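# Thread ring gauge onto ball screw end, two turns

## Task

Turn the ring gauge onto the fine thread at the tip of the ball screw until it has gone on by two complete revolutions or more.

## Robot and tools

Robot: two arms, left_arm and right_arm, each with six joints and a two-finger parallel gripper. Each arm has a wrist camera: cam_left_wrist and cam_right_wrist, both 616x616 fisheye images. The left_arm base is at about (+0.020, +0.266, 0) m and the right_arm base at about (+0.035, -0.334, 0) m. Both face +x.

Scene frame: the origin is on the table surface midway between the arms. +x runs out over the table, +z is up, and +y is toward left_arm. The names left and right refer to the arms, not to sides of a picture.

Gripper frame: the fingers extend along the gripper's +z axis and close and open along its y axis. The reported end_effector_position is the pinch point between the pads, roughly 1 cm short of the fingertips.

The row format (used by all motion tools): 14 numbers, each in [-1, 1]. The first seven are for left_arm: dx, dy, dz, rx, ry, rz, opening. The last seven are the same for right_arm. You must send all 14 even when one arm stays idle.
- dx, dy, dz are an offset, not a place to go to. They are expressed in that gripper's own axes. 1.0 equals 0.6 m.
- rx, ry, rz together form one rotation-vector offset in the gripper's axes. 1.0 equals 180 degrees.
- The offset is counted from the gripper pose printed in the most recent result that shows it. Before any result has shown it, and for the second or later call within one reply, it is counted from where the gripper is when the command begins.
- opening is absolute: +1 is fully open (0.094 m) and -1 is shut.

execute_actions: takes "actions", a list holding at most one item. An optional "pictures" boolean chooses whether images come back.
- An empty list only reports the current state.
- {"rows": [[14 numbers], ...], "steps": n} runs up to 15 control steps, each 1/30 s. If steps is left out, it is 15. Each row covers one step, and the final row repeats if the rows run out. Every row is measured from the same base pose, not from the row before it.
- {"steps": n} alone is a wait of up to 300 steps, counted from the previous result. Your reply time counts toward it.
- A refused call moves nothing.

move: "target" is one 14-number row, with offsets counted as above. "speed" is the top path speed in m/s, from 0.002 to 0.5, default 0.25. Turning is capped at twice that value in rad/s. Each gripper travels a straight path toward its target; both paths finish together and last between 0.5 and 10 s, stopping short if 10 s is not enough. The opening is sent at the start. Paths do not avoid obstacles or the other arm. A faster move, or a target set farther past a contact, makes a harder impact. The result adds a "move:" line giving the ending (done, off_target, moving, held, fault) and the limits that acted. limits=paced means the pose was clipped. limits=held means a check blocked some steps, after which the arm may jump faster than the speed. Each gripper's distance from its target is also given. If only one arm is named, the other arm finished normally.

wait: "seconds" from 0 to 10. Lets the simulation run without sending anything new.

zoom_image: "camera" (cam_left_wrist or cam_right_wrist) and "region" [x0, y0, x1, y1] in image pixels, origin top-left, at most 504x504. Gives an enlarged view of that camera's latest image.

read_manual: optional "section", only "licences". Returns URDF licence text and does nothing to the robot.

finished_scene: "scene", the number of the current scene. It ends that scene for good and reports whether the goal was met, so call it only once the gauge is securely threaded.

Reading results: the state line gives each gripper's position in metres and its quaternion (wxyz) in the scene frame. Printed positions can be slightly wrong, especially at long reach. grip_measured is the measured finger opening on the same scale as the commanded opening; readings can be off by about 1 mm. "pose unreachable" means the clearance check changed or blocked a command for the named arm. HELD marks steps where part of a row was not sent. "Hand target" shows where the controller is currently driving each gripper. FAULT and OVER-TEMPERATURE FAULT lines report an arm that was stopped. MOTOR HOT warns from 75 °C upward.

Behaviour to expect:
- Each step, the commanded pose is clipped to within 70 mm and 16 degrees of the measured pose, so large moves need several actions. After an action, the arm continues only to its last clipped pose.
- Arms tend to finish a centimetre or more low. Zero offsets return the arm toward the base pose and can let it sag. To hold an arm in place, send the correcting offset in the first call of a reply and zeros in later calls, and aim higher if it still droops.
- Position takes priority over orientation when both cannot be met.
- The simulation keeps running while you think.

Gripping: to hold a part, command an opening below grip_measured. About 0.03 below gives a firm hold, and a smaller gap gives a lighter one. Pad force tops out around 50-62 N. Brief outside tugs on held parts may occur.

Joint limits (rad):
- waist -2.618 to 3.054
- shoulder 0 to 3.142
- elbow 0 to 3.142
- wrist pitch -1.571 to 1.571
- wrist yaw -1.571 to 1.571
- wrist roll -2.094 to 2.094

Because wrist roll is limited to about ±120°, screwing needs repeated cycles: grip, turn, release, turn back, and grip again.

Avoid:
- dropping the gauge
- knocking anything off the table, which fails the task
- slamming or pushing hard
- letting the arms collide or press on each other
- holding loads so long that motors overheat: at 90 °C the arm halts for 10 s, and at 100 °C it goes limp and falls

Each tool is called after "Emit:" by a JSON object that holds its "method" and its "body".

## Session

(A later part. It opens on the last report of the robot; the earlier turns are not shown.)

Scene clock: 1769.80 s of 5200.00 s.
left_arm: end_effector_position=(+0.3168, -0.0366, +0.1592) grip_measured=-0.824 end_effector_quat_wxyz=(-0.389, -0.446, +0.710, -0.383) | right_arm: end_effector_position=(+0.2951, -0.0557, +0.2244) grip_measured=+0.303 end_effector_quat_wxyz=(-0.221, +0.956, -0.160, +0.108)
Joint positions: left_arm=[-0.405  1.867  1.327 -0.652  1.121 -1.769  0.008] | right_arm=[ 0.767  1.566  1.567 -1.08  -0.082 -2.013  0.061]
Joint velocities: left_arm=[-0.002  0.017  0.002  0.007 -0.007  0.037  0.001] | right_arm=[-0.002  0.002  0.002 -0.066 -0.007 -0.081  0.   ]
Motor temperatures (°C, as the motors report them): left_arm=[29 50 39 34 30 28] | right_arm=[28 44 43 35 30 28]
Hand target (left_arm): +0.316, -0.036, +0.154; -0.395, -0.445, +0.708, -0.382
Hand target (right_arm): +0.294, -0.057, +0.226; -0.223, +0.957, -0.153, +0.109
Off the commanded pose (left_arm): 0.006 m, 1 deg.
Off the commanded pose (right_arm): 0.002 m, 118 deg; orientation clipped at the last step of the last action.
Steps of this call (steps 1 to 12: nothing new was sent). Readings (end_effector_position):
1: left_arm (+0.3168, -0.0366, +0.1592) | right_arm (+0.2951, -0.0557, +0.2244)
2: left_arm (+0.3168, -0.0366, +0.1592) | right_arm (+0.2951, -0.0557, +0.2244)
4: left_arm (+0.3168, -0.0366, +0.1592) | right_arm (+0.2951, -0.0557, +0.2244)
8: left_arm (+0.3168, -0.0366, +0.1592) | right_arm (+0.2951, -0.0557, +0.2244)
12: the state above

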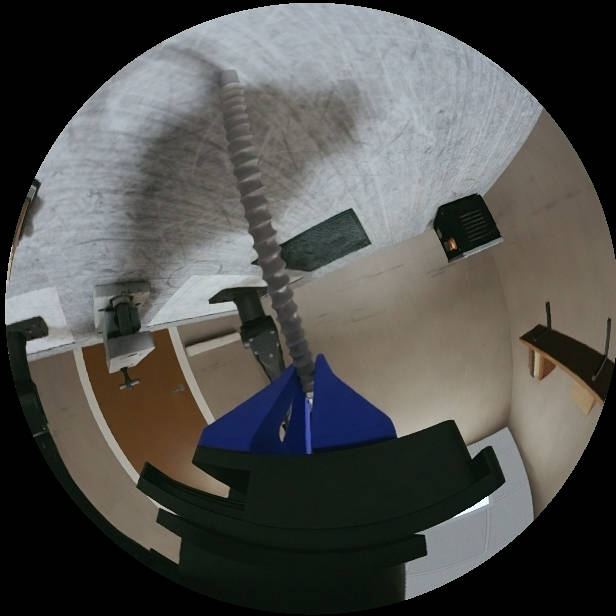

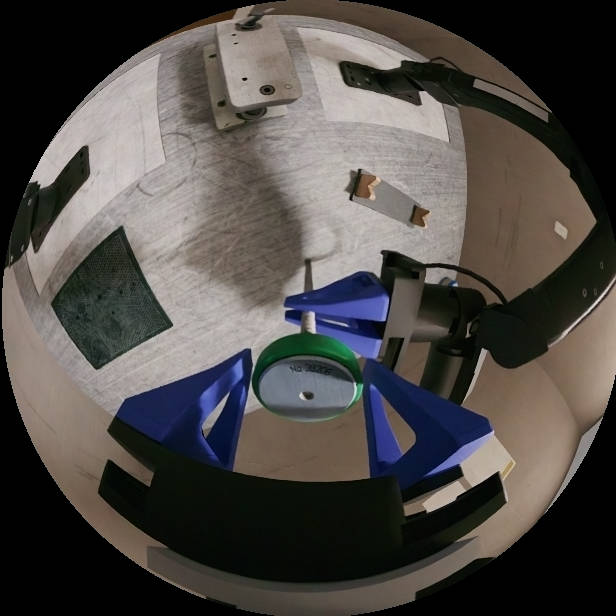

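Emit:
{"method": "execute_actions", "body": {"actions": [{"rows": [[-0.008,0.003,0.004,-0.002,0.003,-0.002,-0.87,-0.0029,0.0061,-0.0018,-0.0041,-0.0019,0,0.21],[-0.008,0.003,0.004,-0.002,0.003,-0.002,-0.87,-0.0029,0.0061,-0.0018,-0.0041,-0.0019,0,0.15],[-0.008,0.003,0.004,-0.002,0.003,-0.002,-0.87,-0.0029,0.0061,-0.0018,-0.0041,-0.0019,0,0.115],[-0.008,0.003,0.004,-0.002,0.003,-0.002,-0.87,-0.0029,0.0061,-0.0018,-0.0041,-0.0019,0,0.098],[-0.008,0.003,0.004,-0.002,0.003,-0.002,-0.87,-0.0029,0.0061,-0.0018,-0.0041,-0.0019,0,0.087],[-0.008,0.003,0.004,-0.002,0.003,-0.002,-0.87,-0.0029,0.0061,-0.0018,-0.0041,-0.0019,0,0.077],[-0.008,0.003,0.004,-0.002,0.003,-0.002,-0.87,-0.0029,0.0061,-0.0018,-0.0041,-0.0019,0,0.066],[-0.008,0.003,0.004,-0.002,0.003,-0.002,-0.87,-0.0029,0.0061,-0.0018,-0.0041,-0.0019,0,0.055],[-0.008,0.003,0.004,-0.002,0.003,-0.002,-0.87,-0.0029,0.0061,-0.0018,-0.0041,-0.0019,0,0.045]], "steps": 11}], "pictures": false}}

Emit:
{"method": "execute_actions", "body": {"actions": [{"rows": [[-0.008,0.003,0.004,-0.002,0.003,-0.002,-0.87,-0.0021,0.0025,0.0086,-0.006,-0.0012,0.03,0.045],[-0.008,0.003,0.004,-0.002,0.003,-0.002,-0.87,-0.0021,0.0025,0.0086,-0.0069,0.002,0.07,0.045],[-0.008,0.003,0.004,-0.002,0.003,-0.002,-0.87,-0.0021,0.0025,0.0086,-0.062,0.043,0.9,0.045]], "steps": 15}], "pictures": false}}

Emit:
{"method": "execute_actions", "body": {"actions": [{"rows": [[-0.008,0.003,0.004,-0.002,0.003,-0.002,-0.87,-0.0002,0.0032,0.0086,-0.023,0.072,0.9,0.045]], "steps": 15}], "pictures": false}}

Emit:
{"method": "execute_actions", "body": {"actions": [{"rows": [[-0.008,0.003,0.004,-0.002,0.003,-0.002,-0.87,0.002,0.0025,0.0086,0.029,0.069,0.9,0.045]], "steps": 15}], "pictures": false}}

Emit:
{"method": "execute_actions", "body": {"actions": [{"rows": [[-0.008,0.003,0.004,-0.002,0.003,-0.002,-0.87,0.0031,0.0006,0.0086,0.068,0.033,0.9,0.045]], "steps": 15}], "pictures": false}}

Emit:
{"method": "execute_actions", "body": {"actions": [{"rows": [[-0.008,0.003,0.004,-0.002,0.003,-0.002,-0.87,0.0028,-0.0016,0.0086,0.073,-0.02,0.9,0.045]], "steps": 15}], "pictures": false}}

Emit:
{"method": "execute_actions", "body": {"actions": [{"rows": [[-0.008,0.003,0.004,-0.002,0.003,-0.002,-0.87,0.001,-0.003,0.0086,0.048,-0.058,0.9,0.045]], "steps": 7}], "pictures": false}}

Emit:
{"method": "execute_actions", "body": {"actions": [{"steps": 10}], "pictures": false}}

Emit:
{"method": "execute_actions", "body": {"actions": [{"rows": [[-0.008,0.003,0.004,-0.002,0.003,-0.002,-0.87,-0.0003,-0.0006,-0.004,0,0,0,0.05],[-0.008,0.003,0.004,-0.002,0.003,-0.002,-0.87,-0.0003,-0.0006,-0.004,0,0,0,0.065],[-0.008,0.003,0.004,-0.002,0.003,-0.002,-0.87,-0.0003,-0.0006,-0.004,0,0,0,0.08],[-0.008,0.003,0.004,-0.002,0.003,-0.002,-0.87,-0.0003,-0.0006,-0.004,0,0,0,0.095],[-0.008,0.003,0.004,-0.002,0.003,-0.002,-0.87,-0.0003,-0.0006,-0.004,0,0,0,0.12],[-0.008,0.003,0.004,-0.002,0.003,-0.002,-0.87,-0.0003,-0.0006,-0.004,0,0,0,0.17],[-0.008,0.003,0.004,-0.002,0.003,-0.002,-0.87,-0.0003,-0.0006,-0.004,0.0004,0.0012,-0.03,0.25],[-0.008,0.003,0.004,-0.002,0.003,-0.002,-0.87,-0.0003,-0.0006,-0.004,0.001,0.003,-0.07,0.33],[-0.008,0.003,0.004,-0.002,0.003,-0.002,-0.87,-0.0003,-0.0006,-0.004,0.008,0.042,-0.9,0.4]], "steps": 15}], "pictures": false}}

Emit:
{"method": "execute_actions", "body": {"actions": [{"rows": [[-0.008,0.003,0.004,-0.002,0.003,-0.002,-0.87,0,-0.0007,-0.004,-0.011,0.0415,-0.9,0.4]], "steps": 15}], "pictures": false}}

Emit:
{"method": "execute_actions", "body": {"actions": [{"rows": [[-0.008,0.003,0.004,-0.002,0.003,-0.002,-0.87,0.0004,-0.0006,-0.004,-0.046,0.031,-0.9,0.4]], "steps": 15}], "pictures": false}}

Emit:
{"method": "execute_actions", "body": {"actions": [{"rows": [[-0.008,0.003,0.004,-0.002,0.003,-0.002,-0.87,0.0007,-0.0001,-0.004,-0.058,-0.007,-0.9,0.4]], "steps": 15}], "pictures": false}}

Emit:
{"method": "execute_actions", "body": {"actions": [{"rows": [[-0.008,0.003,0.004,-0.002,0.003,-0.002,-0.87,0.0006,0.0004,-0.004,-0.039,-0.043,-0.9,0.4]], "steps": 15}], "pictures": false}}

Emit:
{"method": "execute_actions", "body": {"actions": [{"rows": [[-0.008,0.003,0.004,-0.002,0.003,-0.002,-0.87,0.0002,0.0007,-0.004,-0.004,-0.058,-0.9,0.3]], "steps": 12}], "pictures": false}}

Emit:
{"method": "wait", "body": {"seconds": 0.4}}

Emit:
{"method": "zoom_image", "body": {"camera": "cam_right_wrist", "region": [250, 240, 370, 420]}}

Emit:
{"method": "zoom_image", "body": {"camera": "cam_right_wrist", "region": [290, 380, 330, 410]}}

Scene clock: 1797.50 s of 5200.00 s.
left_arm: end_effector_position=(+0.3168, -0.0366, +0.1592) grip_measured=-0.824 end_effector_quat_wxyz=(-0.389, -0.446, +0.710, -0.383) | right_arm: end_effector_position=(+0.2949, -0.0561, +0.2241) grip_measured=+0.078 end_effector_quat_wxyz=(-0.220, +0.957, -0.155, +0.109)
Joint positions: left_arm=[-0.405  1.867  1.327 -0.652  1.121 -1.769  0.008] | right_arm=[ 0.767  1.566  1.567 -1.082 -0.082 -2.024  0.051]
Joint velocities: left_arm=[ 0.002  0.002 -0.002  0.051  0.037 -0.051 -0.   ] | right_arm=[-0.007  0.007  0.007  0.051  0.007 -0.022 -0.   ]
Motor temperatures (°C, as the motors report them): left_arm=[29 50 39 34 30 28] | right_arm=[28 45 43 35 30 28]
Hand target (left_arm): +0.316, -0.036, +0.154; -0.395, -0.445, +0.708, -0.382
Hand target (right_arm): +0.292, -0.059, +0.223; -0.216, +0.958, -0.160, +0.105
Off the commanded pose (left_arm): 0.006 m, 1 deg.
Off the commanded pose (right_arm): 0.004 m, 1 deg.
Steps of this call (steps 1 to 90: nothing new was sent; then 24.33 s passed at rest; steps 91 to 101: all 11 steps of this action). Readings (end_effector_position):
91: left_arm (+0.3168, -0.0366, +0.1592) | right_arm (+0.2951, -0.0557, +0.2244)
92: left_arm (+0.3168, -0.0366, +0.1592) | right_arm (+0.2951, -0.0557, +0.2244)
94: left_arm (+0.3168, -0.0366, +0.1592) | right_arm (+0.2950, -0.0559, +0.2242)
98: left_arm (+0.3168, -0.0366, +0.1592) | right_arm (+0.2949, -0.0561, +0.2241)
101: the state above

Scene clock: 1798.00 s of 5200.00 s.
left_arm: end_effector_position=(+0.3168, -0.0366, +0.1592) grip_measured=-0.824 end_effector_quat_wxyz=(-0.389, -0.446, +0.710, -0.383) | right_arm: end_effector_position=(+0.2950, -0.0561, +0.2239) grip_measured=+0.078 end_effector_quat_wxyz=(-0.243, +0.856, -0.455, +0.033)
Joint positions: left_arm=[-0.405  1.867  1.327 -0.652  1.121 -1.769  0.008] | right_arm=[ 0.767  1.566  1.567 -1.082 -0.081 -1.367  0.051]
Joint velocities: left_arm=[-0.007 -0.017 -0.012 -0.037 -0.081  0.007 -0.   ] | right_arm=[ 0.007 -0.022  0.002 -0.022  0.037  1.297  0.   ]
Motor temperatures (°C, as the motors report them): left_arm=[29 50 39 34 30 28] | right_arm=[28 45 43 35 30 28]
Hand target (left_arm): +0.316, -0.036, +0.154; -0.395, -0.445, +0.708, -0.382
Hand target (right_arm): +0.295, -0.055, +0.219; -0.236, +0.807, -0.542, +0.007
Off the commanded pose (left_arm): 0.006 m, 1 deg.
Off the commanded pose (right_arm): 0.005 m, 125 deg; orientation clipped at the last step of the last action.
Steps of this call (steps 1 to 15: all 15 steps of this action). Readings (end_effector_position):
1: left_arm (+0.3168, -0.0366, +0.1592) | right_arm (+0.2950, -0.0561, +0.2239)
2: left_arm (+0.3168, -0.0366, +0.1592) | right_arm (+0.2950, -0.0561, +0.2239)
4: left_arm (+0.3168, -0.0366, +0.1592) | right_arm (+0.2950, -0.0561, +0.2239)
8: left_arm (+0.3168, -0.0366, +0.1592) | right_arm (+0.2950, -0.0561, +0.2239)
15: the state above

Scene clock: 1798.50 s of 5200.00 s.
left_arm: end_effector_position=(+0.3168, -0.0366, +0.1592) grip_measured=-0.824 end_effector_quat_wxyz=(-0.389, -0.446, +0.710, -0.383) | right_arm: end_effector_position=(+0.2952, -0.0560, +0.2239) grip_measured=+0.078 end_effector_quat_wxyz=(+0.240, -0.644, +0.724, +0.054)
Joint positions: left_arm=[-0.405  1.867  1.327 -0.652  1.121 -1.769  0.008] | right_arm=[ 0.767  1.566  1.567 -1.081 -0.081 -0.658  0.051]
Joint velocities: left_arm=[-0.012 -0.007 -0.007  0.022  0.066 -0.007 -0.002] | right_arm=[-0.007  0.046 -0.007 -0.051  0.051  1.341 -0.001]
Motor temperatures (°C, as the motors report them): left_arm=[29 50 39 34 30 28] | right_arm=[28 45 43 35 30 28]
Hand target (left_arm): +0.316, -0.036, +0.154; -0.395, -0.445, +0.708, -0.382
Hand target (right_arm): +0.295, -0.055, +0.219; +0.224, -0.568, +0.788, +0.075
Off the commanded pose (left_arm): 0.006 m, 1 deg.
Off the commanded pose (right_arm): 0.006 m, 122 deg; orientation clipped at the last step of the last action.
Steps of this call (steps 1 to 15: all 15 steps of this action). Readings (end_effector_position):
1: left_arm (+0.3168, -0.0366, +0.1592) | right_arm (+0.2950, -0.0560, +0.2239)
2: left_arm (+0.3168, -0.0366, +0.1592) | right_arm (+0.2951, -0.0559, +0.2239)
4: left_arm (+0.3168, -0.0366, +0.1592) | right_arm (+0.2951, -0.0559, +0.2239)
8: left_arm (+0.3168, -0.0366, +0.1592) | right_arm (+0.2952, -0.0560, +0.2239)
15: the state above

Scene clock: 1799.00 s of 5200.00 s.
left_arm: end_effector_position=(+0.3168, -0.0366, +0.1592) grip_measured=-0.824 end_effector_quat_wxyz=(-0.389, -0.446, +0.710, -0.383) | right_arm: end_effector_position=(+0.2955, -0.0560, +0.2239) grip_measured=+0.078 end_effector_quat_wxyz=(+0.207, -0.353, +0.903, +0.133)
Joint positions: left_arm=[-0.405  1.867  1.327 -0.652  1.121 -1.769  0.008] | right_arm=[ 0.767  1.567  1.567 -1.08  -0.08   0.05   0.051]
Joint velocities: left_arm=[-0.002 -0.012 -0.002  0.007  0.007 -0.007 -0.001] | right_arm=[ 0.017  0.002  0.002  0.022 -0.007  1.311 -0.001]
Motor temperatures (°C, as the motors report them): left_arm=[29 50 39 34 30 28] | right_arm=[28 45 43 35 30 28]
Hand target (left_arm): +0.316, -0.036, +0.154; -0.395, -0.445, +0.708, -0.382
Hand target (right_arm): +0.295, -0.055, +0.219; +0.184, -0.260, +0.936, +0.148
Off the commanded pose (left_arm): 0.006 m, 1 deg.
Off the commanded pose (right_arm): 0.005 m, 122 deg; orientation clipped at the last step of the last action.
Steps of this call (steps 1 to 15: all 15 steps of this action). Readings (end_effector_position):
1: left_arm (+0.3168, -0.0366, +0.1592) | right_arm (+0.2953, -0.0560, +0.2238)
2: left_arm (+0.3168, -0.0366, +0.1592) | right_arm (+0.2954, -0.0559, +0.2239)
4: left_arm (+0.3168, -0.0366, +0.1592) | right_arm (+0.2954, -0.0559, +0.2239)
8: left_arm (+0.3168, -0.0366, +0.1592) | right_arm (+0.2954, -0.0559, +0.2239)
15: the state above

Scene clock: 1799.50 s of 5200.00 s.
left_arm: end_effector_position=(+0.3168, -0.0366, +0.1592) grip_measured=-0.824 end_effector_quat_wxyz=(-0.389, -0.446, +0.710, -0.383) | right_arm: end_effector_position=(+0.2956, -0.0560, +0.2236) grip_measured=+0.078 end_effector_quat_wxyz=(+0.147, -0.015, +0.969, +0.196)
Joint positions: left_arm=[-0.405  1.867  1.327 -0.652  1.121 -1.769  0.008] | right_arm=[ 0.767  1.568  1.567 -1.08  -0.079  0.764  0.051]
Joint velocities: left_arm=[ 0.002 -0.002  0.002  0.051 -0.037 -0.007 -0.001] | right_arm=[ 0.007 -0.022 -0.002  0.051 -0.051  1.297  0.001]
Motor temperatures (°C, as the motors report them): left_arm=[29 50 39 34 30 28] | right_arm=[28 45 43 35 30 28]
Hand target (left_arm): +0.316, -0.036, +0.154; -0.395, -0.445, +0.708, -0.382
Hand target (right_arm): +0.295, -0.055, +0.219; +0.121, +0.084, +0.968, +0.203
Off the commanded pose (left_arm): 0.006 m, 1 deg.
Off the commanded pose (right_arm): 0.005 m, 122 deg; orientation clipped at the last step of the last action.
Steps of this call (steps 1 to 15: all 15 steps of this action). Readings (end_effector_position):
1: left_arm (+0.3168, -0.0366, +0.1592) | right_arm (+0.2955, -0.0560, +0.2239)
2: left_arm (+0.3168, -0.0366, +0.1592) | right_arm (+0.2955, -0.0560, +0.2239)
4: left_arm (+0.3168, -0.0366, +0.1592) | right_arm (+0.2955, -0.0560, +0.2239)
8: left_arm (+0.3168, -0.0366, +0.1592) | right_arm (+0.2955, -0.0560, +0.2239)
15: the state above

Scene clock: 1800.00 s of 5200.00 s.
left_arm: end_effector_position=(+0.3168, -0.0366, +0.1592) grip_measured=-0.824 end_effector_quat_wxyz=(-0.389, -0.446, +0.710, -0.383) | right_arm: end_effector_position=(+0.2956, -0.0560, +0.2236) grip_measured=+0.078 end_effector_quat_wxyz=(+0.068, +0.327, +0.913, +0.236)
Joint positions: left_arm=[-0.405  1.867  1.327 -0.652  1.121 -1.769  0.008] | right_arm=[ 0.767  1.568  1.567 -1.08  -0.079  1.484  0.051]
Joint velocities: left_arm=[-0.007 -0.012  0.017 -0.125 -0.081 -0.022 -0.001] | right_arm=[ 0.002  0.002  0.012  0.051  0.037  1.326 -0.   ]
Motor temperatures (°C, as the motors report them): left_arm=[29 50 39 34 30 28] | right_arm=[28 45 43 35 30 28]
Hand target (left_arm): +0.316, -0.036, +0.154; -0.395, -0.445, +0.708, -0.382
Hand target (right_arm): +0.295, -0.055, +0.218; +0.042, +0.419, +0.877, +0.232
Off the commanded pose (left_arm): 0.006 m, 1 deg.
Off the commanded pose (right_arm): 0.006 m, 122 deg; orientation clipped at the last step of the last action.
Steps of this call (steps 1 to 15: all 15 steps of this action). Readings (end_effector_position):
1: left_arm (+0.3168, -0.0366, +0.1592) | right_arm (+0.2956, -0.0560, +0.2236)
2: left_arm (+0.3168, -0.0366, +0.1592) | right_arm (+0.2956, -0.0560, +0.2236)
4: left_arm (+0.3168, -0.0366, +0.1592) | right_arm (+0.2956, -0.0560, +0.2236)
8: left_arm (+0.3168, -0.0366, +0.1592) | right_arm (+0.2956, -0.0560, +0.2236)
15: the state above

Scene clock: 1800.23 s of 5200.00 s.
left_arm: end_effector_position=(+0.3168, -0.0366, +0.1592) grip_measured=-0.824 end_effector_quat_wxyz=(-0.389, -0.446, +0.710, -0.383) | right_arm: end_effector_position=(+0.2956, -0.0560, +0.2236) grip_measured=+0.078 end_effector_quat_wxyz=(+0.028, +0.474, +0.846, +0.244)
Joint positions: left_arm=[-0.405  1.867  1.327 -0.652  1.121 -1.769  0.008] | right_arm=[ 0.767  1.568  1.567 -1.08  -0.079  1.818  0.051]
Joint velocities: left_arm=[-0.002 -0.012 -0.007  0.037 -0.022 -0.051  0.002] | right_arm=[ 0.007 -0.002  0.002  0.022  0.007  1.341 -0.001]
Motor temperatures (°C, as the motors report them): left_arm=[29 50 39 34 30 28] | right_arm=[28 45 43 35 30 28]
Hand target (left_arm): +0.316, -0.036, +0.154; -0.395, -0.445, +0.708, -0.382
Hand target (right_arm): +0.295, -0.055, +0.218; +0.003, +0.559, +0.794, +0.237
Off the commanded pose (left_arm): 0.006 m, 1 deg.
Off the commanded pose (right_arm): 0.005 m, 143 deg; orientation clipped at the last step of the last action.
Steps of this call (steps 1 to 7: all 7 steps of this action). Readings (end_effector_position):
1: left_arm (+0.3168, -0.0366, +0.1592) | right_arm (+0.2956, -0.0560, +0.2236)
2: left_arm (+0.3168, -0.0366, +0.1592) | right_arm (+0.2956, -0.0560, +0.2236)
4: left_arm (+0.3168, -0.0366, +0.1592) | right_arm (+0.2956, -0.0560, +0.2236)
7: the state above

Scene clock: 1800.57 s of 5200.00 s.
left_arm: end_effector_position=(+0.3168, -0.0366, +0.1592) grip_measured=-0.824 end_effector_quat_wxyz=(-0.389, -0.446, +0.710, -0.383) | right_arm: end_effector_position=(+0.2956, -0.0560, +0.2236) grip_measured=+0.078 end_effector_quat_wxyz=(+0.006, +0.548, +0.800, +0.245)
Joint positions: left_arm=[-0.405  1.867  1.327 -0.652  1.121 -1.769  0.008] | right_arm=[ 0.767  1.568  1.567 -1.08  -0.079  1.997  0.051]
Joint velocities: left_arm=[ 0.032  0.012 -0.002  0.022 -0.022 -0.066 -0.001] | right_arm=[ 0.002  0.002 -0.012 -0.051  0.007  0.066  0.001]
Motor temperatures (°C, as the motors report them): left_arm=[29 50 39 34 30 28] | right_arm=[28 45 43 35 30 28]
Hand target (left_arm): +0.316, -0.036, +0.154; -0.395, -0.445, +0.708, -0.382
Hand target (right_arm): +0.295, -0.055, +0.218; +0.003, +0.560, +0.794, +0.237
Off the commanded pose (left_arm): 0.006 m, 1 deg.
Off the commanded pose (right_arm): 0.005 m, 133 deg; orientation clipped at the last step of the last action.
Steps of this call (steps 1 to 10: nothing new was sent). Readings (end_effector_position):
1: left_arm (+0.3168, -0.0366, +0.1592) | right_arm (+0.2956, -0.0560, +0.2236)
2: left_arm (+0.3168, -0.0366, +0.1592) | right_arm (+0.2956, -0.0560, +0.2236)
4: left_arm (+0.3168, -0.0366, +0.1592) | right_arm (+0.2956, -0.0560, +0.2236)
8: left_arm (+0.3168, -0.0366, +0.1592) | right_arm (+0.2956, -0.0560, +0.2236)
10: the state above

Scene clock: 1801.07 s of 5200.00 s.
left_arm: end_effector_position=(+0.3168, -0.0366, +0.1592) grip_measured=-0.824 end_effector_quat_wxyz=(-0.389, -0.446, +0.710, -0.383) | right_arm: end_effector_position=(+0.2956, -0.0560, +0.2236) grip_measured=+0.397 end_effector_quat_wxyz=(+0.051, +0.392, +0.887, +0.240)
Joint positions: left_arm=[-0.405  1.867  1.327 -0.652  1.121 -1.769  0.008] | right_arm=[ 0.767  1.568  1.567 -1.08  -0.079  1.628  0.066]
Joint velocities: left_arm=[ 0.017 -0.012 -0.012  0.007 -0.022 -0.051  0.   ] | right_arm=[ 0.002  0.017 -0.007 -0.007  0.007 -1.385  0.001]
Motor temperatures (°C, as the motors report them): left_arm=[29 50 39 34 30 28] | right_arm=[28 45 43 35 30 28]
Hand target (left_arm): +0.316, -0.036, +0.154; -0.395, -0.445, +0.708, -0.382
Hand target (right_arm): +0.295, -0.057, +0.226; +0.076, +0.298, +0.922, +0.235
Off the commanded pose (left_arm): 0.006 m, 1 deg.
Off the commanded pose (right_arm): 0.002 m, 141 deg; orientation clipped at the last step of the last action.
Steps of this call (steps 1 to 15: all 15 steps of this action). Readings (end_effector_position):
1: left_arm (+0.3168, -0.0366, +0.1592) | right_arm (+0.2956, -0.0560, +0.2236)
2: left_arm (+0.3168, -0.0366, +0.1592) | right_arm (+0.2956, -0.0560, +0.2236)
4: left_arm (+0.3168, -0.0366, +0.1592) | right_arm (+0.2956, -0.0560, +0.2236)
8: left_arm (+0.3168, -0.0366, +0.1592) | right_arm (+0.2956, -0.0560, +0.2236)
15: the state above

Scene clock: 1801.57 s of 5200.00 s.
left_arm: end_effector_position=(+0.3168, -0.0366, +0.1592) grip_measured=-0.824 end_effector_quat_wxyz=(-0.389, -0.446, +0.710, -0.383) | right_arm: end_effector_position=(+0.2956, -0.0560, +0.2236) grip_measured=+0.397 end_effector_quat_wxyz=(+0.131, +0.062, +0.967, +0.207)
Joint positions: left_arm=[-0.405  1.867  1.327 -0.652  1.121 -1.769  0.008] | right_arm=[ 0.767  1.568  1.567 -1.08  -0.079  0.925  0.066]
Joint velocities: left_arm=[-0.017 -0.007 -0.012  0.037  0.022  0.022 -0.   ] | right_arm=[ 0.007  0.007  0.002 -0.022 -0.066 -1.355 -0.001]
Motor temperatures (°C, as the motors report them): left_arm=[29 50 39 34 30 28] | right_arm=[28 45 43 35 30 28]
Hand target (left_arm): +0.316, -0.036, +0.154; -0.395, -0.445, +0.708, -0.382
Hand target (right_arm): +0.295, -0.057, +0.226; +0.152, -0.038, +0.968, +0.194
Off the commanded pose (left_arm): 0.006 m, 1 deg.
Off the commanded pose (right_arm): 0.002 m, 122 deg; orientation clipped at the last step of the last action.
Steps of this call (steps 1 to 15: all 15 steps of this action). Readings (end_effector_position):
1: left_arm (+0.3168, -0.0366, +0.1592) | right_arm (+0.2956, -0.0560, +0.2236)
2: left_arm (+0.3168, -0.0366, +0.1592) | right_arm (+0.2956, -0.0560, +0.2236)
4: left_arm (+0.3168, -0.0366, +0.1592) | right_arm (+0.2956, -0.0560, +0.2236)
8: left_arm (+0.3168, -0.0366, +0.1592) | right_arm (+0.2956, -0.0560, +0.2236)
15: the state above

Scene clock: 1802.07 s of 5200.00 s.
left_arm: end_effector_position=(+0.3168, -0.0366, +0.1592) grip_measured=-0.824 end_effector_quat_wxyz=(-0.389, -0.446, +0.710, -0.383) | right_arm: end_effector_position=(+0.2956, -0.0560, +0.2236) grip_measured=+0.397 end_effector_quat_wxyz=(+0.195, -0.278, +0.929, +0.149)
Joint positions: left_arm=[-0.405  1.867  1.327 -0.652  1.121 -1.769  0.008] | right_arm=[ 0.767  1.568  1.567 -1.08  -0.079  0.214  0.066]
Joint velocities: left_arm=[ 0.002 -0.007  0.007 -0.051 -0.037 -0.007 -0.   ] | right_arm=[-0.002 -0.007 -0.002  0.022 -0.007 -1.385 -0.   ]
Motor temperatures (°C, as the motors report them): left_arm=[29 50 39 34 30 28] | right_arm=[28 45 43 35 30 28]
Hand target (left_arm): +0.316, -0.036, +0.154; -0.395, -0.445, +0.708, -0.382
Hand target (right_arm): +0.295, -0.057, +0.226; +0.209, -0.372, +0.895, +0.131
Off the commanded pose (left_arm): 0.006 m, 1 deg.
Off the commanded pose (right_arm): 0.002 m, 122 deg; orientation clipped at the last step of the last action.
Steps of this call (steps 1 to 15: all 15 steps of this action). Readings (end_effector_position):
1: left_arm (+0.3168, -0.0366, +0.1592) | right_arm (+0.2956, -0.0560, +0.2236)
2: left_arm (+0.3168, -0.0366, +0.1592) | right_arm (+0.2956, -0.0560, +0.2236)
4: left_arm (+0.3168, -0.0366, +0.1592) | right_arm (+0.2956, -0.0560, +0.2236)
8: left_arm (+0.3168, -0.0366, +0.1592) | right_arm (+0.2956, -0.0560, +0.2236)
15: the state above

Scene clock: 1802.57 s of 5200.00 s.
left_arm: end_effector_position=(+0.3168, -0.0366, +0.1592) grip_measured=-0.824 end_effector_quat_wxyz=(-0.389, -0.446, +0.710, -0.383) | right_arm: end_effector_position=(+0.2956, -0.0560, +0.2236) grip_measured=+0.397 end_effector_quat_wxyz=(+0.235, -0.587, +0.772, +0.071)
Joint positions: left_arm=[-0.405  1.867  1.327 -0.652  1.121 -1.769  0.008] | right_arm=[ 0.767  1.568  1.567 -1.08  -0.079 -0.505  0.066]
Joint velocities: left_arm=[-0.022 -0.012 -0.012 -0.051 -0.007 -0.037 -0.001] | right_arm=[ 0.012  0.002 -0.007 -0.007  0.022 -1.414  0.001]
Motor temperatures (°C, as the motors report them): left_arm=[29 50 39 34 30 28] | right_arm=[28 45 43 35 30 28]
Hand target (left_arm): +0.316, -0.036, +0.154; -0.395, -0.445, +0.708, -0.382
Hand target (right_arm): +0.295, -0.057, +0.226; +0.242, -0.663, +0.707, +0.049
Off the commanded pose (left_arm): 0.006 m, 1 deg.
Off the commanded pose (right_arm): 0.002 m, 121 deg; orientation clipped at the last step of the last action.
Steps of this call (steps 1 to 15: all 15 steps of this action). Readings (end_effector_position):
1: left_arm (+0.3168, -0.0366, +0.1592) | right_arm (+0.2956, -0.0560, +0.2236)
2: left_arm (+0.3168, -0.0366, +0.1592) | right_arm (+0.2956, -0.0560, +0.2236)
4: left_arm (+0.3168, -0.0366, +0.1592) | right_arm (+0.2956, -0.0560, +0.2236)
8: left_arm (+0.3168, -0.0366, +0.1592) | right_arm (+0.2956, -0.0560, +0.2236)
15: the state above

Scene clock: 1803.07 s of 5200.00 s.
left_arm: end_effector_position=(+0.3168, -0.0366, +0.1592) grip_measured=-0.824 end_effector_quat_wxyz=(-0.389, -0.446, +0.710, -0.383) | right_arm: end_effector_position=(+0.2956, -0.0560, +0.2236) grip_measured=+0.397 end_effector_quat_wxyz=(-0.245, +0.822, -0.514, +0.017)
Joint positions: left_arm=[-0.405  1.867  1.327 -0.652  1.121 -1.769  0.008] | right_arm=[ 0.767  1.568  1.567 -1.08  -0.079 -1.229  0.066]
Joint velocities: left_arm=[-0.002  0.017  0.007  0.095 -0.051  0.007 -0.   ] | right_arm=[ 0.007  0.002  0.007 -0.007 -0.066 -1.37  -0.   ]
Motor temperatures (°C, as the motors report them): left_arm=[29 50 39 34 30 28] | right_arm=[28 45 43 35 30 28]
Hand target (left_arm): +0.316, -0.036, +0.154; -0.395, -0.445, +0.708, -0.382
Hand target (right_arm): +0.295, -0.057, +0.226; -0.244, +0.870, -0.426, +0.040
Off the commanded pose (left_arm): 0.006 m, 1 deg.
Off the commanded pose (right_arm): 0.002 m, 121 deg; orientation clipped at the last step of the last action.
Steps of this call (steps 1 to 15: all 15 steps of this action). Readings (end_effector_position):
1: left_arm (+0.3168, -0.0366, +0.1592) | right_arm (+0.2956, -0.0560, +0.2236)
2: left_arm (+0.3168, -0.0366, +0.1592) | right_arm (+0.2956, -0.0560, +0.2236)
4: left_arm (+0.3168, -0.0366, +0.1592) | right_arm (+0.2956, -0.0560, +0.2236)
8: left_arm (+0.3168, -0.0366, +0.1592) | right_arm (+0.2956, -0.0560, +0.2236)
15: the state above

Scene clock: 1803.47 s of 5200.00 s.
left_arm: end_effector_position=(+0.3168, -0.0366, +0.1592) grip_measured=-0.824 end_effector_quat_wxyz=(-0.389, -0.446, +0.710, -0.383) | right_arm: end_effector_position=(+0.2956, -0.0560, +0.2236) grip_measured=+0.303 end_effector_quat_wxyz=(-0.230, +0.935, -0.256, +0.086)
Joint positions: left_arm=[-0.405  1.867  1.327 -0.652  1.121 -1.769  0.008] | right_arm=[ 0.767  1.568  1.567 -1.08  -0.079 -1.81   0.061]
Joint velocities: left_arm=[ 0.012 -0.002 -0.017 -0.022  0.066 -0.066 -0.001] | right_arm=[ 0.002  0.002  0.002 -0.022  0.037 -1.399  0.   ]
Motor temperatures (°C, as the motors report them): left_arm=[29 50 39 34 30 28] | right_arm=[28 45 43 35 30 28]
Hand target (left_arm): +0.316, -0.036, +0.154; -0.395, -0.445, +0.708, -0.382
Hand target (right_arm): +0.295, -0.057, +0.226; -0.222, +0.956, -0.159, +0.108
Off the commanded pose (left_arm): 0.006 m, 1 deg.
Off the commanded pose (right_arm): 0.002 m, 129 deg; orientation clipped at the last step of the last action.
Steps of this call (steps 1 to 12: all 12 steps of this action). Readings (end_effector_position):
1: left_arm (+0.3168, -0.0366, +0.1592) | right_arm (+0.2956, -0.0560, +0.2236)
2: left_arm (+0.3168, -0.0366, +0.1592) | right_arm (+0.2956, -0.0560, +0.2236)
4: left_arm (+0.3168, -0.0366, +0.1592) | right_arm (+0.2956, -0.0560, +0.2236)
8: left_arm (+0.3168, -0.0366, +0.1592) | right_arm (+0.2956, -0.0560, +0.2236)
12: the state above

Scene clock: 1803.87 s of 5200.00 s.
left_arm: end_effector_position=(+0.3168, -0.0366, +0.1592) grip_measured=-0.824 end_effector_quat_wxyz=(-0.389, -0.446, +0.710, -0.383) | right_arm: end_effector_position=(+0.2956, -0.0560, +0.2236) grip_measured=+0.303 end_effector_quat_wxyz=(-0.220, +0.955, -0.166, +0.108)
Joint positions: left_arm=[-0.405  1.867  1.327 -0.652  1.121 -1.769  0.008] | right_arm=[ 0.767  1.568  1.567 -1.08  -0.079 -2.001  0.061]
Joint velocities: left_arm=[-0.002 -0.007 -0.007  0.037 -0.037  0.007 -0.001] | right_arm=[ 0.002 -0.022 -0.007  0.007 -0.022 -0.051  0.   ]
Motor temperatures (°C, as the motors report them): left_arm=[29 50 39 34 30 28] | right_arm=[28 45 43 35 30 28]
Hand target (left_arm): +0.316, -0.036, +0.154; -0.395, -0.445, +0.708, -0.382
Hand target (right_arm): +0.295, -0.057, +0.226; -0.222, +0.956, -0.159, +0.108
Off the commanded pose (left_arm): 0.006 m, 1 deg.
Off the commanded pose (right_arm): 0.002 m, 118 deg; orientation clipped at the last step of the last action.
Steps of this call (steps 1 to 12: nothing new was sent). Readings (end_effector_position):
1: left_arm (+0.3168, -0.0366, +0.1592) | right_arm (+0.2956, -0.0560, +0.2236)
2: left_arm (+0.3168, -0.0366, +0.1592) | right_arm (+0.2956, -0.0560, +0.2236)
4: left_arm (+0.3168, -0.0366, +0.1592) | right_arm (+0.2956, -0.0560, +0.2236)
8: left_arm (+0.3168, -0.0366, +0.1592) | right_arm (+0.2956, -0.0560, +0.2236)
12: the state above

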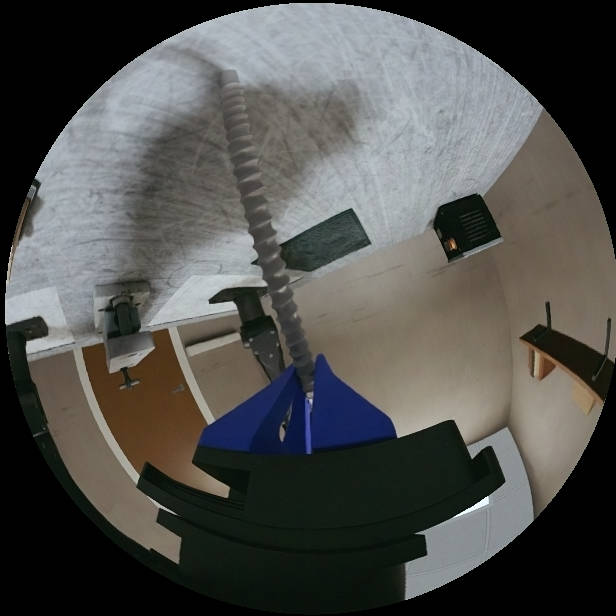

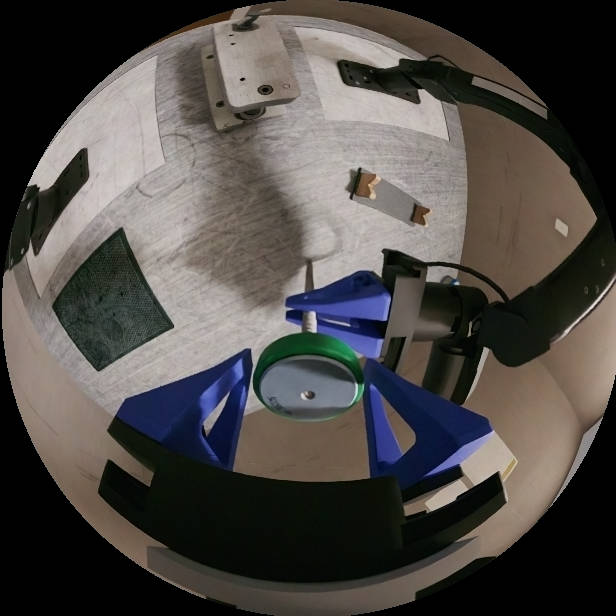

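Region (250, 240, 370, 420) of cam_right_wrist's 616x616 image, scaled by 2.800, with more detail than that image has.

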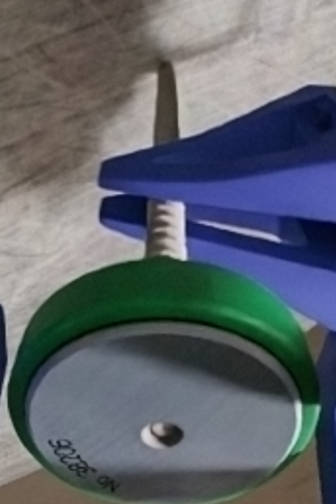

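Region (290, 380, 330, 410) of cam_right_wrist's 616x616 image, scaled by 12.600, with more detail than that image has; it fills the top 378 rows of this view, and the rest is white.

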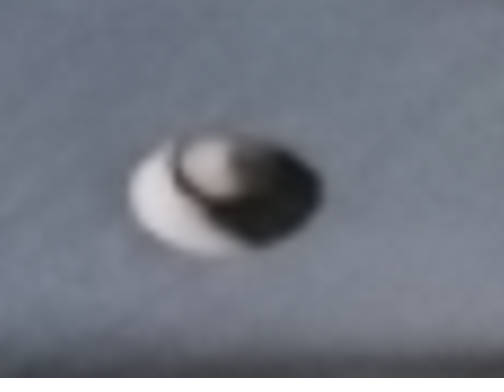

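Emit:
{"method": "execute_actions", "body": {"actions": [{"rows": [[-0.008,0.003,0.004,-0.002,0.003,-0.002,-0.87,-0.0003,0.0006,-0.004,0,0,0,0.21],[-0.008,0.003,0.004,-0.002,0.003,-0.002,-0.87,-0.0003,0.0006,-0.004,0,0,0,0.15],[-0.008,0.003,0.004,-0.002,0.003,-0.002,-0.87,-0.0003,0.0006,-0.004,0,0,0,0.115],[-0.008,0.003,0.004,-0.002,0.003,-0.002,-0.87,-0.0003,0.0006,-0.004,0,0,0,0.098],[-0.008,0.003,0.004,-0.002,0.003,-0.002,-0.87,-0.0003,0.0006,-0.004,0,0,0,0.087],[-0.008,0.003,0.004,-0.002,0.003,-0.002,-0.87,-0.0003,0.0006,-0.004,0,0,0,0.077],[-0.008,0.003,0.004,-0.002,0.003,-0.002,-0.87,-0.0003,0.0006,-0.004,0,0,0,0.066],[-0.008,0.003,0.004,-0.002,0.003,-0.002,-0.87,-0.0003,0.0006,-0.004,0,0,0,0.055],[-0.008,0.003,0.004,-0.002,0.003,-0.002,-0.87,-0.0003,0.0006,-0.004,0,0,0,0.045]], "steps": 11}], "pictures": false}}

Emit:
{"method": "execute_actions", "body": {"actions": [{"rows": [[-0.008,0.003,0.004,-0.002,0.003,-0.002,-0.87,-0.0021,0.0025,0.0086,-0.006,-0.0012,0.03,0.045],[-0.008,0.003,0.004,-0.002,0.003,-0.002,-0.87,-0.0021,0.0025,0.0086,-0.0069,0.002,0.07,0.045],[-0.008,0.003,0.004,-0.002,0.003,-0.002,-0.87,-0.0021,0.0025,0.0086,-0.062,0.043,0.9,0.045]], "steps": 15}], "pictures": false}}

Emit:
{"method": "execute_actions", "body": {"actions": [{"rows": [[-0.008,0.003,0.004,-0.002,0.003,-0.002,-0.87,-0.0002,0.0032,0.0086,-0.023,0.072,0.9,0.045]], "steps": 15}], "pictures": false}}

Emit:
{"method": "execute_actions", "body": {"actions": [{"rows": [[-0.008,0.003,0.004,-0.002,0.003,-0.002,-0.87,0.002,0.0025,0.0086,0.029,0.069,0.9,0.045]], "steps": 15}], "pictures": false}}

Emit:
{"method": "execute_actions", "body": {"actions": [{"rows": [[-0.008,0.003,0.004,-0.002,0.003,-0.002,-0.87,0.0031,0.0006,0.0086,0.068,0.033,0.9,0.045]], "steps": 15}], "pictures": false}}

Emit:
{"method": "execute_actions", "body": {"actions": [{"rows": [[-0.008,0.003,0.004,-0.002,0.003,-0.002,-0.87,0.0028,-0.0016,0.0086,0.073,-0.02,0.9,0.045]], "steps": 15}], "pictures": false}}

Emit:
{"method": "execute_actions", "body": {"actions": [{"rows": [[-0.008,0.003,0.004,-0.002,0.003,-0.002,-0.87,0.001,-0.003,0.0086,0.048,-0.058,0.9,0.045]], "steps": 7}], "pictures": false}}

Emit:
{"method": "wait", "body": {"seconds": 0.4}}

Emit:
{"method": "zoom_image", "body": {"camera": "cam_right_wrist", "region": [290, 380, 330, 410]}}

Scene clock: 1835.17 s of 5200.00 s.
left_arm: end_effector_position=(+0.3168, -0.0366, +0.1592) grip_measured=-0.824 end_effector_quat_wxyz=(-0.389, -0.446, +0.710, -0.383) | right_arm: end_effector_position=(+0.2956, -0.0560, +0.2236) grip_measured=+0.078 end_effector_quat_wxyz=(-0.220, +0.956, -0.161, +0.109)
Joint positions: left_arm=[-0.405  1.867  1.327 -0.652  1.121 -1.769  0.008] | right_arm=[ 0.767  1.568  1.567 -1.08  -0.079 -2.012  0.051]
Joint velocities: left_arm=[ 0.007  0.017 -0.007 -0.037 -0.007  0.037 -0.001] | right_arm=[-0.022 -0.012 -0.012 -0.037  0.022 -0.007  0.001]
Motor temperatures (°C, as the motors report them): left_arm=[29 50 39 34 30 28] | right_arm=[28 45 43 35 30 28]
Hand target (left_arm): +0.316, -0.036, +0.154; -0.395, -0.445, +0.708, -0.382
Hand target (right_arm): +0.295, -0.057, +0.226; -0.220, +0.955, -0.166, +0.108
Off the commanded pose (left_arm): 0.006 m, 1 deg.
Off the commanded pose (right_arm): 0.002 m, 1 deg.
Steps of this call (steps 1 to 90: nothing new was sent; then 27.93 s passed at rest; steps 91 to 101: all 11 steps of this action). Readings (end_effector_position):
91: left_arm (+0.3168, -0.0366, +0.1592) | right_arm (+0.2956, -0.0560, +0.2236)
92: left_arm (+0.3168, -0.0366, +0.1592) | right_arm (+0.2956, -0.0560, +0.2236)
94: left_arm (+0.3168, -0.0366, +0.1592) | right_arm (+0.2956, -0.0560, +0.2236)
98: left_arm (+0.3168, -0.0366, +0.1592) | right_arm (+0.2956, -0.0560, +0.2236)
101: the state above

Scene clock: 1835.67 s of 5200.00 s.
left_arm: end_effector_position=(+0.3168, -0.0366, +0.1592) grip_measured=-0.824 end_effector_quat_wxyz=(-0.389, -0.446, +0.710, -0.383) | right_arm: end_effector_position=(+0.2957, -0.0560, +0.2233) grip_measured=+0.079 end_effector_quat_wxyz=(-0.243, +0.853, -0.461, +0.032)
Joint positions: left_arm=[-0.405  1.867  1.327 -0.652  1.121 -1.769  0.008] | right_arm=[ 0.767  1.568  1.567 -1.08  -0.079 -1.355  0.051]
Joint velocities: left_arm=[ 0.037 -0.007 -0.022  0.022 -0.007 -0.007 -0.001] | right_arm=[-0.007  0.002 -0.022 -0.037 -0.007  1.297 -0.001]
Motor temperatures (°C, as the motors report them): left_arm=[29 50 39 34 30 28] | right_arm=[28 45 43 35 30 28]
Hand target (left_arm): +0.316, -0.036, +0.154; -0.395, -0.445, +0.708, -0.382
Hand target (right_arm): +0.295, -0.055, +0.218; -0.236, +0.803, -0.547, +0.007
Off the commanded pose (left_arm): 0.006 m, 1 deg.
Off the commanded pose (right_arm): 0.005 m, 125 deg; orientation clipped at the last step of the last action.
Steps of this call (steps 1 to 15: all 15 steps of this action). Readings (end_effector_position):
1: left_arm (+0.3168, -0.0366, +0.1592) | right_arm (+0.2957, -0.0560, +0.2233)
2: left_arm (+0.3168, -0.0366, +0.1592) | right_arm (+0.2957, -0.0560, +0.2233)
4: left_arm (+0.3168, -0.0366, +0.1592) | right_arm (+0.2957, -0.0560, +0.2233)
8: left_arm (+0.3168, -0.0366, +0.1592) | right_arm (+0.2957, -0.0560, +0.2233)
15: the state above

Scene clock: 1836.17 s of 5200.00 s.
left_arm: end_effector_position=(+0.3168, -0.0366, +0.1592) grip_measured=-0.824 end_effector_quat_wxyz=(-0.389, -0.446, +0.710, -0.383) | right_arm: end_effector_position=(+0.2957, -0.0560, +0.2233) grip_measured=+0.079 end_effector_quat_wxyz=(+0.239, -0.640, +0.728, +0.054)
Joint positions: left_arm=[-0.405  1.867  1.327 -0.652  1.121 -1.769  0.008] | right_arm=[ 0.767  1.568  1.567 -1.08  -0.079 -0.647  0.051]
Joint velocities: left_arm=[-0.007 -0.017 -0.012 -0.007 -0.051  0.007  0.   ] | right_arm=[ 0.002 -0.007 -0.002 -0.007 -0.007  1.37  -0.001]
Motor temperatures (°C, as the motors report them): left_arm=[29 50 39 34 30 28] | right_arm=[28 45 43 35 30 28]
Hand target (left_arm): +0.316, -0.036, +0.154; -0.395, -0.445, +0.708, -0.382
Hand target (right_arm): +0.296, -0.055, +0.218; +0.223, -0.564, +0.792, +0.075
Off the commanded pose (left_arm): 0.006 m, 1 deg.
Off the commanded pose (right_arm): 0.006 m, 122 deg; orientation clipped at the last step of the last action.
Steps of this call (steps 1 to 15: all 15 steps of this action). Readings (end_effector_position):
1: left_arm (+0.3168, -0.0366, +0.1592) | right_arm (+0.2957, -0.0560, +0.2233)
2: left_arm (+0.3168, -0.0366, +0.1592) | right_arm (+0.2957, -0.0560, +0.2233)
4: left_arm (+0.3168, -0.0366, +0.1592) | right_arm (+0.2957, -0.0560, +0.2233)
8: left_arm (+0.3168, -0.0366, +0.1592) | right_arm (+0.2957, -0.0560, +0.2233)
15: the state above

Scene clock: 1836.67 s of 5200.00 s.
left_arm: end_effector_position=(+0.3168, -0.0366, +0.1592) grip_measured=-0.824 end_effector_quat_wxyz=(-0.389, -0.446, +0.710, -0.383) | right_arm: end_effector_position=(+0.2957, -0.0561, +0.2229) grip_measured=+0.078 end_effector_quat_wxyz=(+0.205, -0.349, +0.905, +0.133)
Joint positions: left_arm=[-0.405  1.867  1.327 -0.652  1.121 -1.769  0.008] | right_arm=[ 0.767  1.569  1.567 -1.081 -0.079  0.06   0.051]
Joint velocities: left_arm=[-0.007  0.002  0.002 -0.051  0.037 -0.007  0.002] | right_arm=[ 0.002 -0.012  0.007 -0.007 -0.095  1.311 -0.002]
Motor temperatures (°C, as the motors report them): left_arm=[29 50 39 34 30 28] | right_arm=[28 45 43 35 30 28]
Hand target (left_arm): +0.316, -0.036, +0.154; -0.395, -0.445, +0.708, -0.382
Hand target (right_arm): +0.296, -0.055, +0.218; +0.183, -0.255, +0.938, +0.148
Off the commanded pose (left_arm): 0.006 m, 1 deg.
Off the commanded pose (right_arm): 0.005 m, 122 deg; orientation clipped at the last step of the last action.
Steps of this call (steps 1 to 15: all 15 steps of this action). Readings (end_effector_position):
1: left_arm (+0.3168, -0.0366, +0.1592) | right_arm (+0.2957, -0.0560, +0.2233)
2: left_arm (+0.3168, -0.0366, +0.1592) | right_arm (+0.2957, -0.0560, +0.2233)
4: left_arm (+0.3168, -0.0366, +0.1592) | right_arm (+0.2957, -0.0560, +0.2233)
8: left_arm (+0.3168, -0.0366, +0.1592) | right_arm (+0.2957, -0.0560, +0.2233)
15: the state above

Scene clock: 1837.17 s of 5200.00 s.
left_arm: end_effector_position=(+0.3169, -0.0366, +0.1592) grip_measured=-0.824 end_effector_quat_wxyz=(-0.389, -0.446, +0.710, -0.383) | right_arm: end_effector_position=(+0.2955, -0.0559, +0.2230) grip_measured=+0.078 end_effector_quat_wxyz=(+0.145, -0.011, +0.970, +0.197)
Joint positions: left_arm=[-0.405  1.867  1.327 -0.652  1.121 -1.77   0.008] | right_arm=[ 0.767  1.569  1.567 -1.081 -0.08   0.774  0.051]
Joint velocities: left_arm=[ 0.017 -0.012 -0.012 -0.037 -0.037 -0.022 -0.   ] | right_arm=[-0.002 -0.002 -0.017  0.022  0.007  1.282  0.   ]
Motor temperatures (°C, as the motors report them): left_arm=[29 50 39 34 30 28] | right_arm=[28 45 43 35 30 28]
Hand target (left_arm): +0.316, -0.036, +0.154; -0.395, -0.445, +0.708, -0.382
Hand target (right_arm): +0.296, -0.055, +0.218; +0.119, +0.089, +0.968, +0.202
Off the commanded pose (left_arm): 0.006 m, 1 deg.
Off the commanded pose (right_arm): 0.005 m, 122 deg; orientation clipped at the last step of the last action.
Steps of this call (steps 1 to 15: all 15 steps of this action). Readings (end_effector_position):
1: left_arm (+0.3168, -0.0366, +0.1592) | right_arm (+0.2957, -0.0561, +0.2229)
2: left_arm (+0.3169, -0.0366, +0.1592) | right_arm (+0.2957, -0.0561, +0.2229)
4: left_arm (+0.3169, -0.0366, +0.1592) | right_arm (+0.2957, -0.0561, +0.2229)
8: left_arm (+0.3169, -0.0366, +0.1592) | right_arm (+0.2956, -0.0560, +0.2230)
15: the state above

Scene clock: 1837.67 s of 5200.00 s.
left_arm: end_effector_position=(+0.3169, -0.0366, +0.1592) grip_measured=-0.824 end_effector_quat_wxyz=(-0.389, -0.446, +0.710, -0.383) | right_arm: end_effector_position=(+0.2955, -0.0557, +0.2227) grip_measured=+0.078 end_effector_quat_wxyz=(+0.066, +0.330, +0.912, +0.235)
Joint positions: left_arm=[-0.405  1.867  1.327 -0.652  1.121 -1.77   0.008] | right_arm=[ 0.767  1.57   1.567 -1.081 -0.081  1.491  0.051]
Joint velocities: left_arm=[ 0.002 -0.002  0.007  0.007  0.007  0.022  0.   ] | right_arm=[-0.017  0.012  0.002 -0.007 -0.037  1.414 -0.001]
Motor temperatures (°C, as the motors report them): left_arm=[29 50 39 34 30 28] | right_arm=[28 45 43 35 30 28]
Hand target (left_arm): +0.316, -0.036, +0.154; -0.395, -0.445, +0.708, -0.382
Hand target (right_arm): +0.295, -0.055, +0.218; +0.040, +0.423, +0.875, +0.231
Off the commanded pose (left_arm): 0.006 m, 1 deg.
Off the commanded pose (right_arm): 0.005 m, 122 deg; orientation clipped at the last step of the last action.
Steps of this call (steps 1 to 15: all 15 steps of this action). Readings (end_effector_position):
1: left_arm (+0.3169, -0.0366, +0.1592) | right_arm (+0.2955, -0.0559, +0.2230)
2: left_arm (+0.3169, -0.0366, +0.1592) | right_arm (+0.2955, -0.0559, +0.2230)
4: left_arm (+0.3169, -0.0366, +0.1592) | right_arm (+0.2955, -0.0559, +0.2230)
8: left_arm (+0.3169, -0.0366, +0.1592) | right_arm (+0.2955, -0.0558, +0.2230)
15: the state above

Scene clock: 1837.90 s of 5200.00 s.
left_arm: end_effector_position=(+0.3169, -0.0366, +0.1592) grip_measured=-0.824 end_effector_quat_wxyz=(-0.389, -0.446, +0.710, -0.383) | right_arm: end_effector_position=(+0.2957, -0.0555, +0.2229) grip_measured=+0.078 end_effector_quat_wxyz=(+0.027, +0.477, +0.844, +0.243)
Joint positions: left_arm=[-0.405  1.867  1.327 -0.652  1.121 -1.77   0.008] | right_arm=[ 0.767  1.57   1.567 -1.079 -0.081  1.825  0.051]
Joint velocities: left_arm=[-0.002 -0.012  0.002  0.007 -0.022  0.007 -0.001] | right_arm=[-0.007 -0.002 -0.002  0.022  0.022  1.385 -0.   ]
Motor temperatures (°C, as the motors report them): left_arm=[29 50 39 34 30 28] | right_arm=[28 45 43 35 30 28]
Hand target (left_arm): +0.316, -0.036, +0.154; -0.395, -0.445, +0.708, -0.382
Hand target (right_arm): +0.295, -0.055, +0.217; +0.002, +0.562, +0.793, +0.236
Off the commanded pose (left_arm): 0.006 m, 1 deg.
Off the commanded pose (right_arm): 0.006 m, 143 deg; orientation clipped at the last step of the last action.
Steps of this call (steps 1 to 7: all 7 steps of this action). Readings (end_effector_position):
1: left_arm (+0.3169, -0.0366, +0.1592) | right_arm (+0.2955, -0.0556, +0.2228)
2: left_arm (+0.3169, -0.0366, +0.1592) | right_arm (+0.2956, -0.0556, +0.2228)
4: left_arm (+0.3169, -0.0366, +0.1592) | right_arm (+0.2956, -0.0556, +0.2228)
7: the state above

Scene clock: 1838.30 s of 5200.00 s.
left_arm: end_effector_position=(+0.3169, -0.0366, +0.1592) grip_measured=-0.824 end_effector_quat_wxyz=(-0.389, -0.446, +0.710, -0.383) | right_arm: end_effector_position=(+0.2957, -0.0554, +0.2229) grip_measured=+0.078 end_effector_quat_wxyz=(+0.004, +0.553, +0.796, +0.245)
Joint positions: left_arm=[-0.405  1.867  1.327 -0.652  1.121 -1.77   0.008] | right_arm=[ 0.767  1.57   1.567 -1.079 -0.081  2.011  0.051]
Joint velocities: left_arm=[ 0.012  0.007 -0.007  0.022 -0.007 -0.051  0.001] | right_arm=[-0.012 -0.007 -0.007 -0.022 -0.081  0.081 -0.   ]
Motor temperatures (°C, as the motors report them): left_arm=[29 50 39 34 30 28] | right_arm=[28 45 43 35 30 28]
Hand target (left_arm): +0.316, -0.036, +0.154; -0.395, -0.445, +0.708, -0.382
Hand target (right_arm): +0.295, -0.055, +0.217; +0.002, +0.562, +0.793, +0.236
Off the commanded pose (left_arm): 0.006 m, 1 deg.
Off the commanded pose (right_arm): 0.006 m, 133 deg; orientation clipped at the last step of the last action.
Steps of this call (steps 1 to 12: nothing new was sent). Readings (end_effector_position):
1: left_arm (+0.3169, -0.0366, +0.1592) | right_arm (+0.2957, -0.0555, +0.2229)
2: left_arm (+0.3169, -0.0366, +0.1592) | right_arm (+0.2957, -0.0555, +0.2229)
4: left_arm (+0.3169, -0.0366, +0.1592) | right_arm (+0.2957, -0.0554, +0.2229)
8: left_arm (+0.3169, -0.0366, +0.1592) | right_arm (+0.2957, -0.0554, +0.2229)
12: the state above

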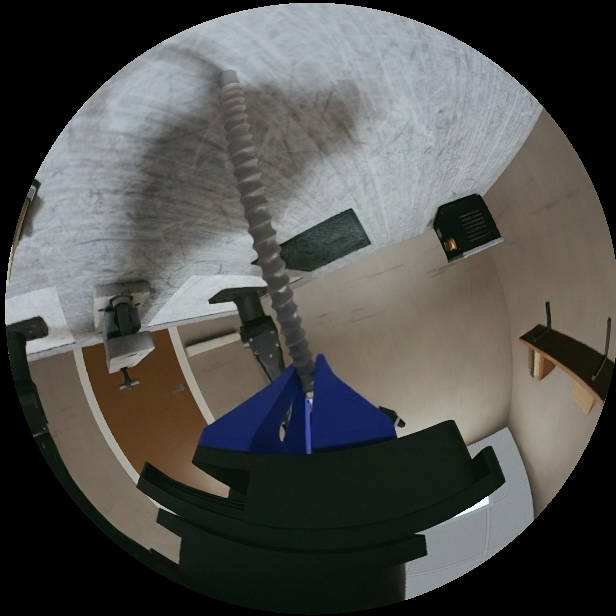

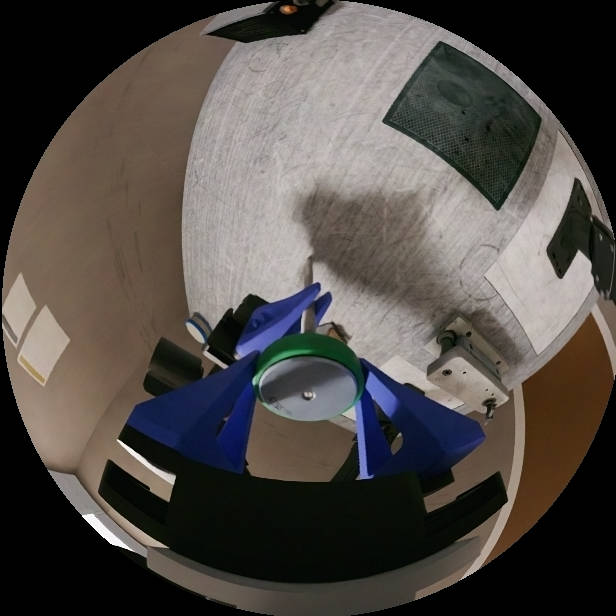

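Region (290, 380, 330, 410) of cam_right_wrist's 616x616 image, scaled by 12.600, with more detail than that image has; it fills the top 378 rows of this view, and the rest is white.

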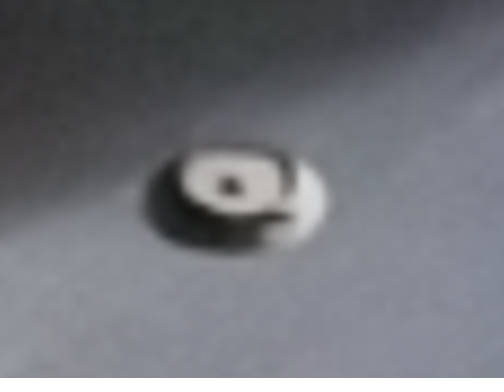

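Emit:
{"method": "execute_actions", "body": {"actions": []}}

Scene clock: 1850.70 s of 5200.00 s.
left_arm: end_effector_position=(+0.3169, -0.0366, +0.1592) grip_measured=-0.824 end_effector_quat_wxyz=(-0.389, -0.446, +0.710, -0.383) | right_arm: end_effector_position=(+0.2957, -0.0554, +0.2229) grip_measured=+0.078 end_effector_quat_wxyz=(+0.002, +0.558, +0.793, +0.245)
Joint positions: left_arm=[-0.405  1.867  1.327 -0.652  1.121 -1.77   0.008] | right_arm=[ 0.767  1.57   1.567 -1.079 -0.081  2.024  0.051]
Joint velocities: left_arm=[ 0.012 -0.007  0.027 -0.007  0.066  0.022 -0.001] | right_arm=[ 0.007 -0.012  0.012 -0.066 -0.022 -0.037  0.   ]
Motor temperatures (°C, as the motors report them): left_arm=[29 50 39 34 30 28] | right_arm=[28 44 43 35 30 28]
Hand target (left_arm): +0.316, -0.036, +0.154; -0.395, -0.445, +0.708, -0.382
Hand target (right_arm): +0.295, -0.055, +0.217; +0.002, +0.562, +0.793, +0.236
Off the commanded pose (left_arm): 0.006 m, 1 deg.
Off the commanded pose (right_arm): 0.006 m, 132 deg; orientation clipped at the last step of the last action.
Steps of this call (steps 1 to 90: nothing new was sent; then 9.40 s passed at rest). Readings (end_effector_position):
1: left_arm (+0.3169, -0.0366, +0.1592) | right_arm (+0.2957, -0.0554, +0.2229)
2: left_arm (+0.3169, -0.0366, +0.1592) | right_arm (+0.2957, -0.0554, +0.2229)
4: left_arm (+0.3169, -0.0366, +0.1592) | right_arm (+0.2957, -0.0554, +0.2229)
8: left_arm (+0.3169, -0.0366, +0.1592) | right_arm (+0.2957, -0.0554, +0.2229)
90: the state above

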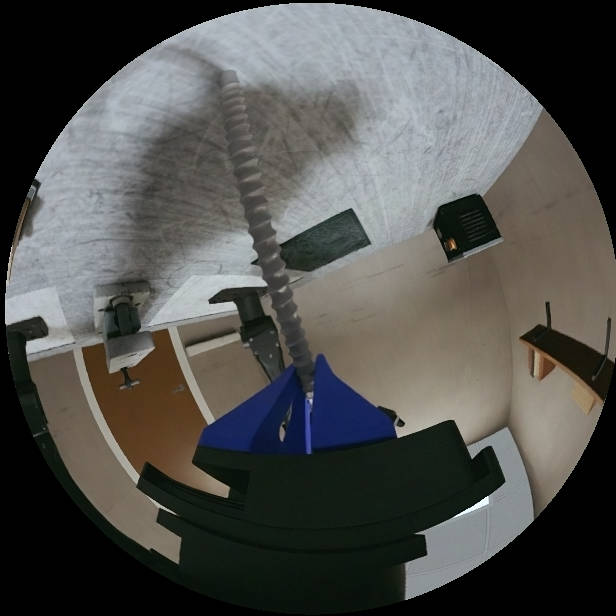

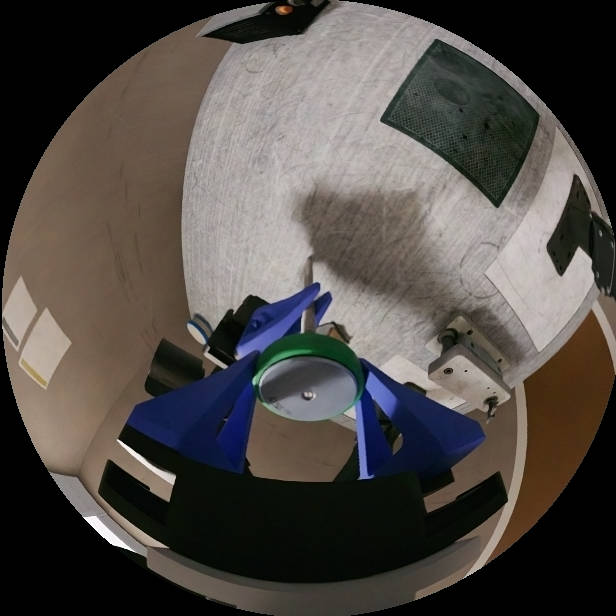

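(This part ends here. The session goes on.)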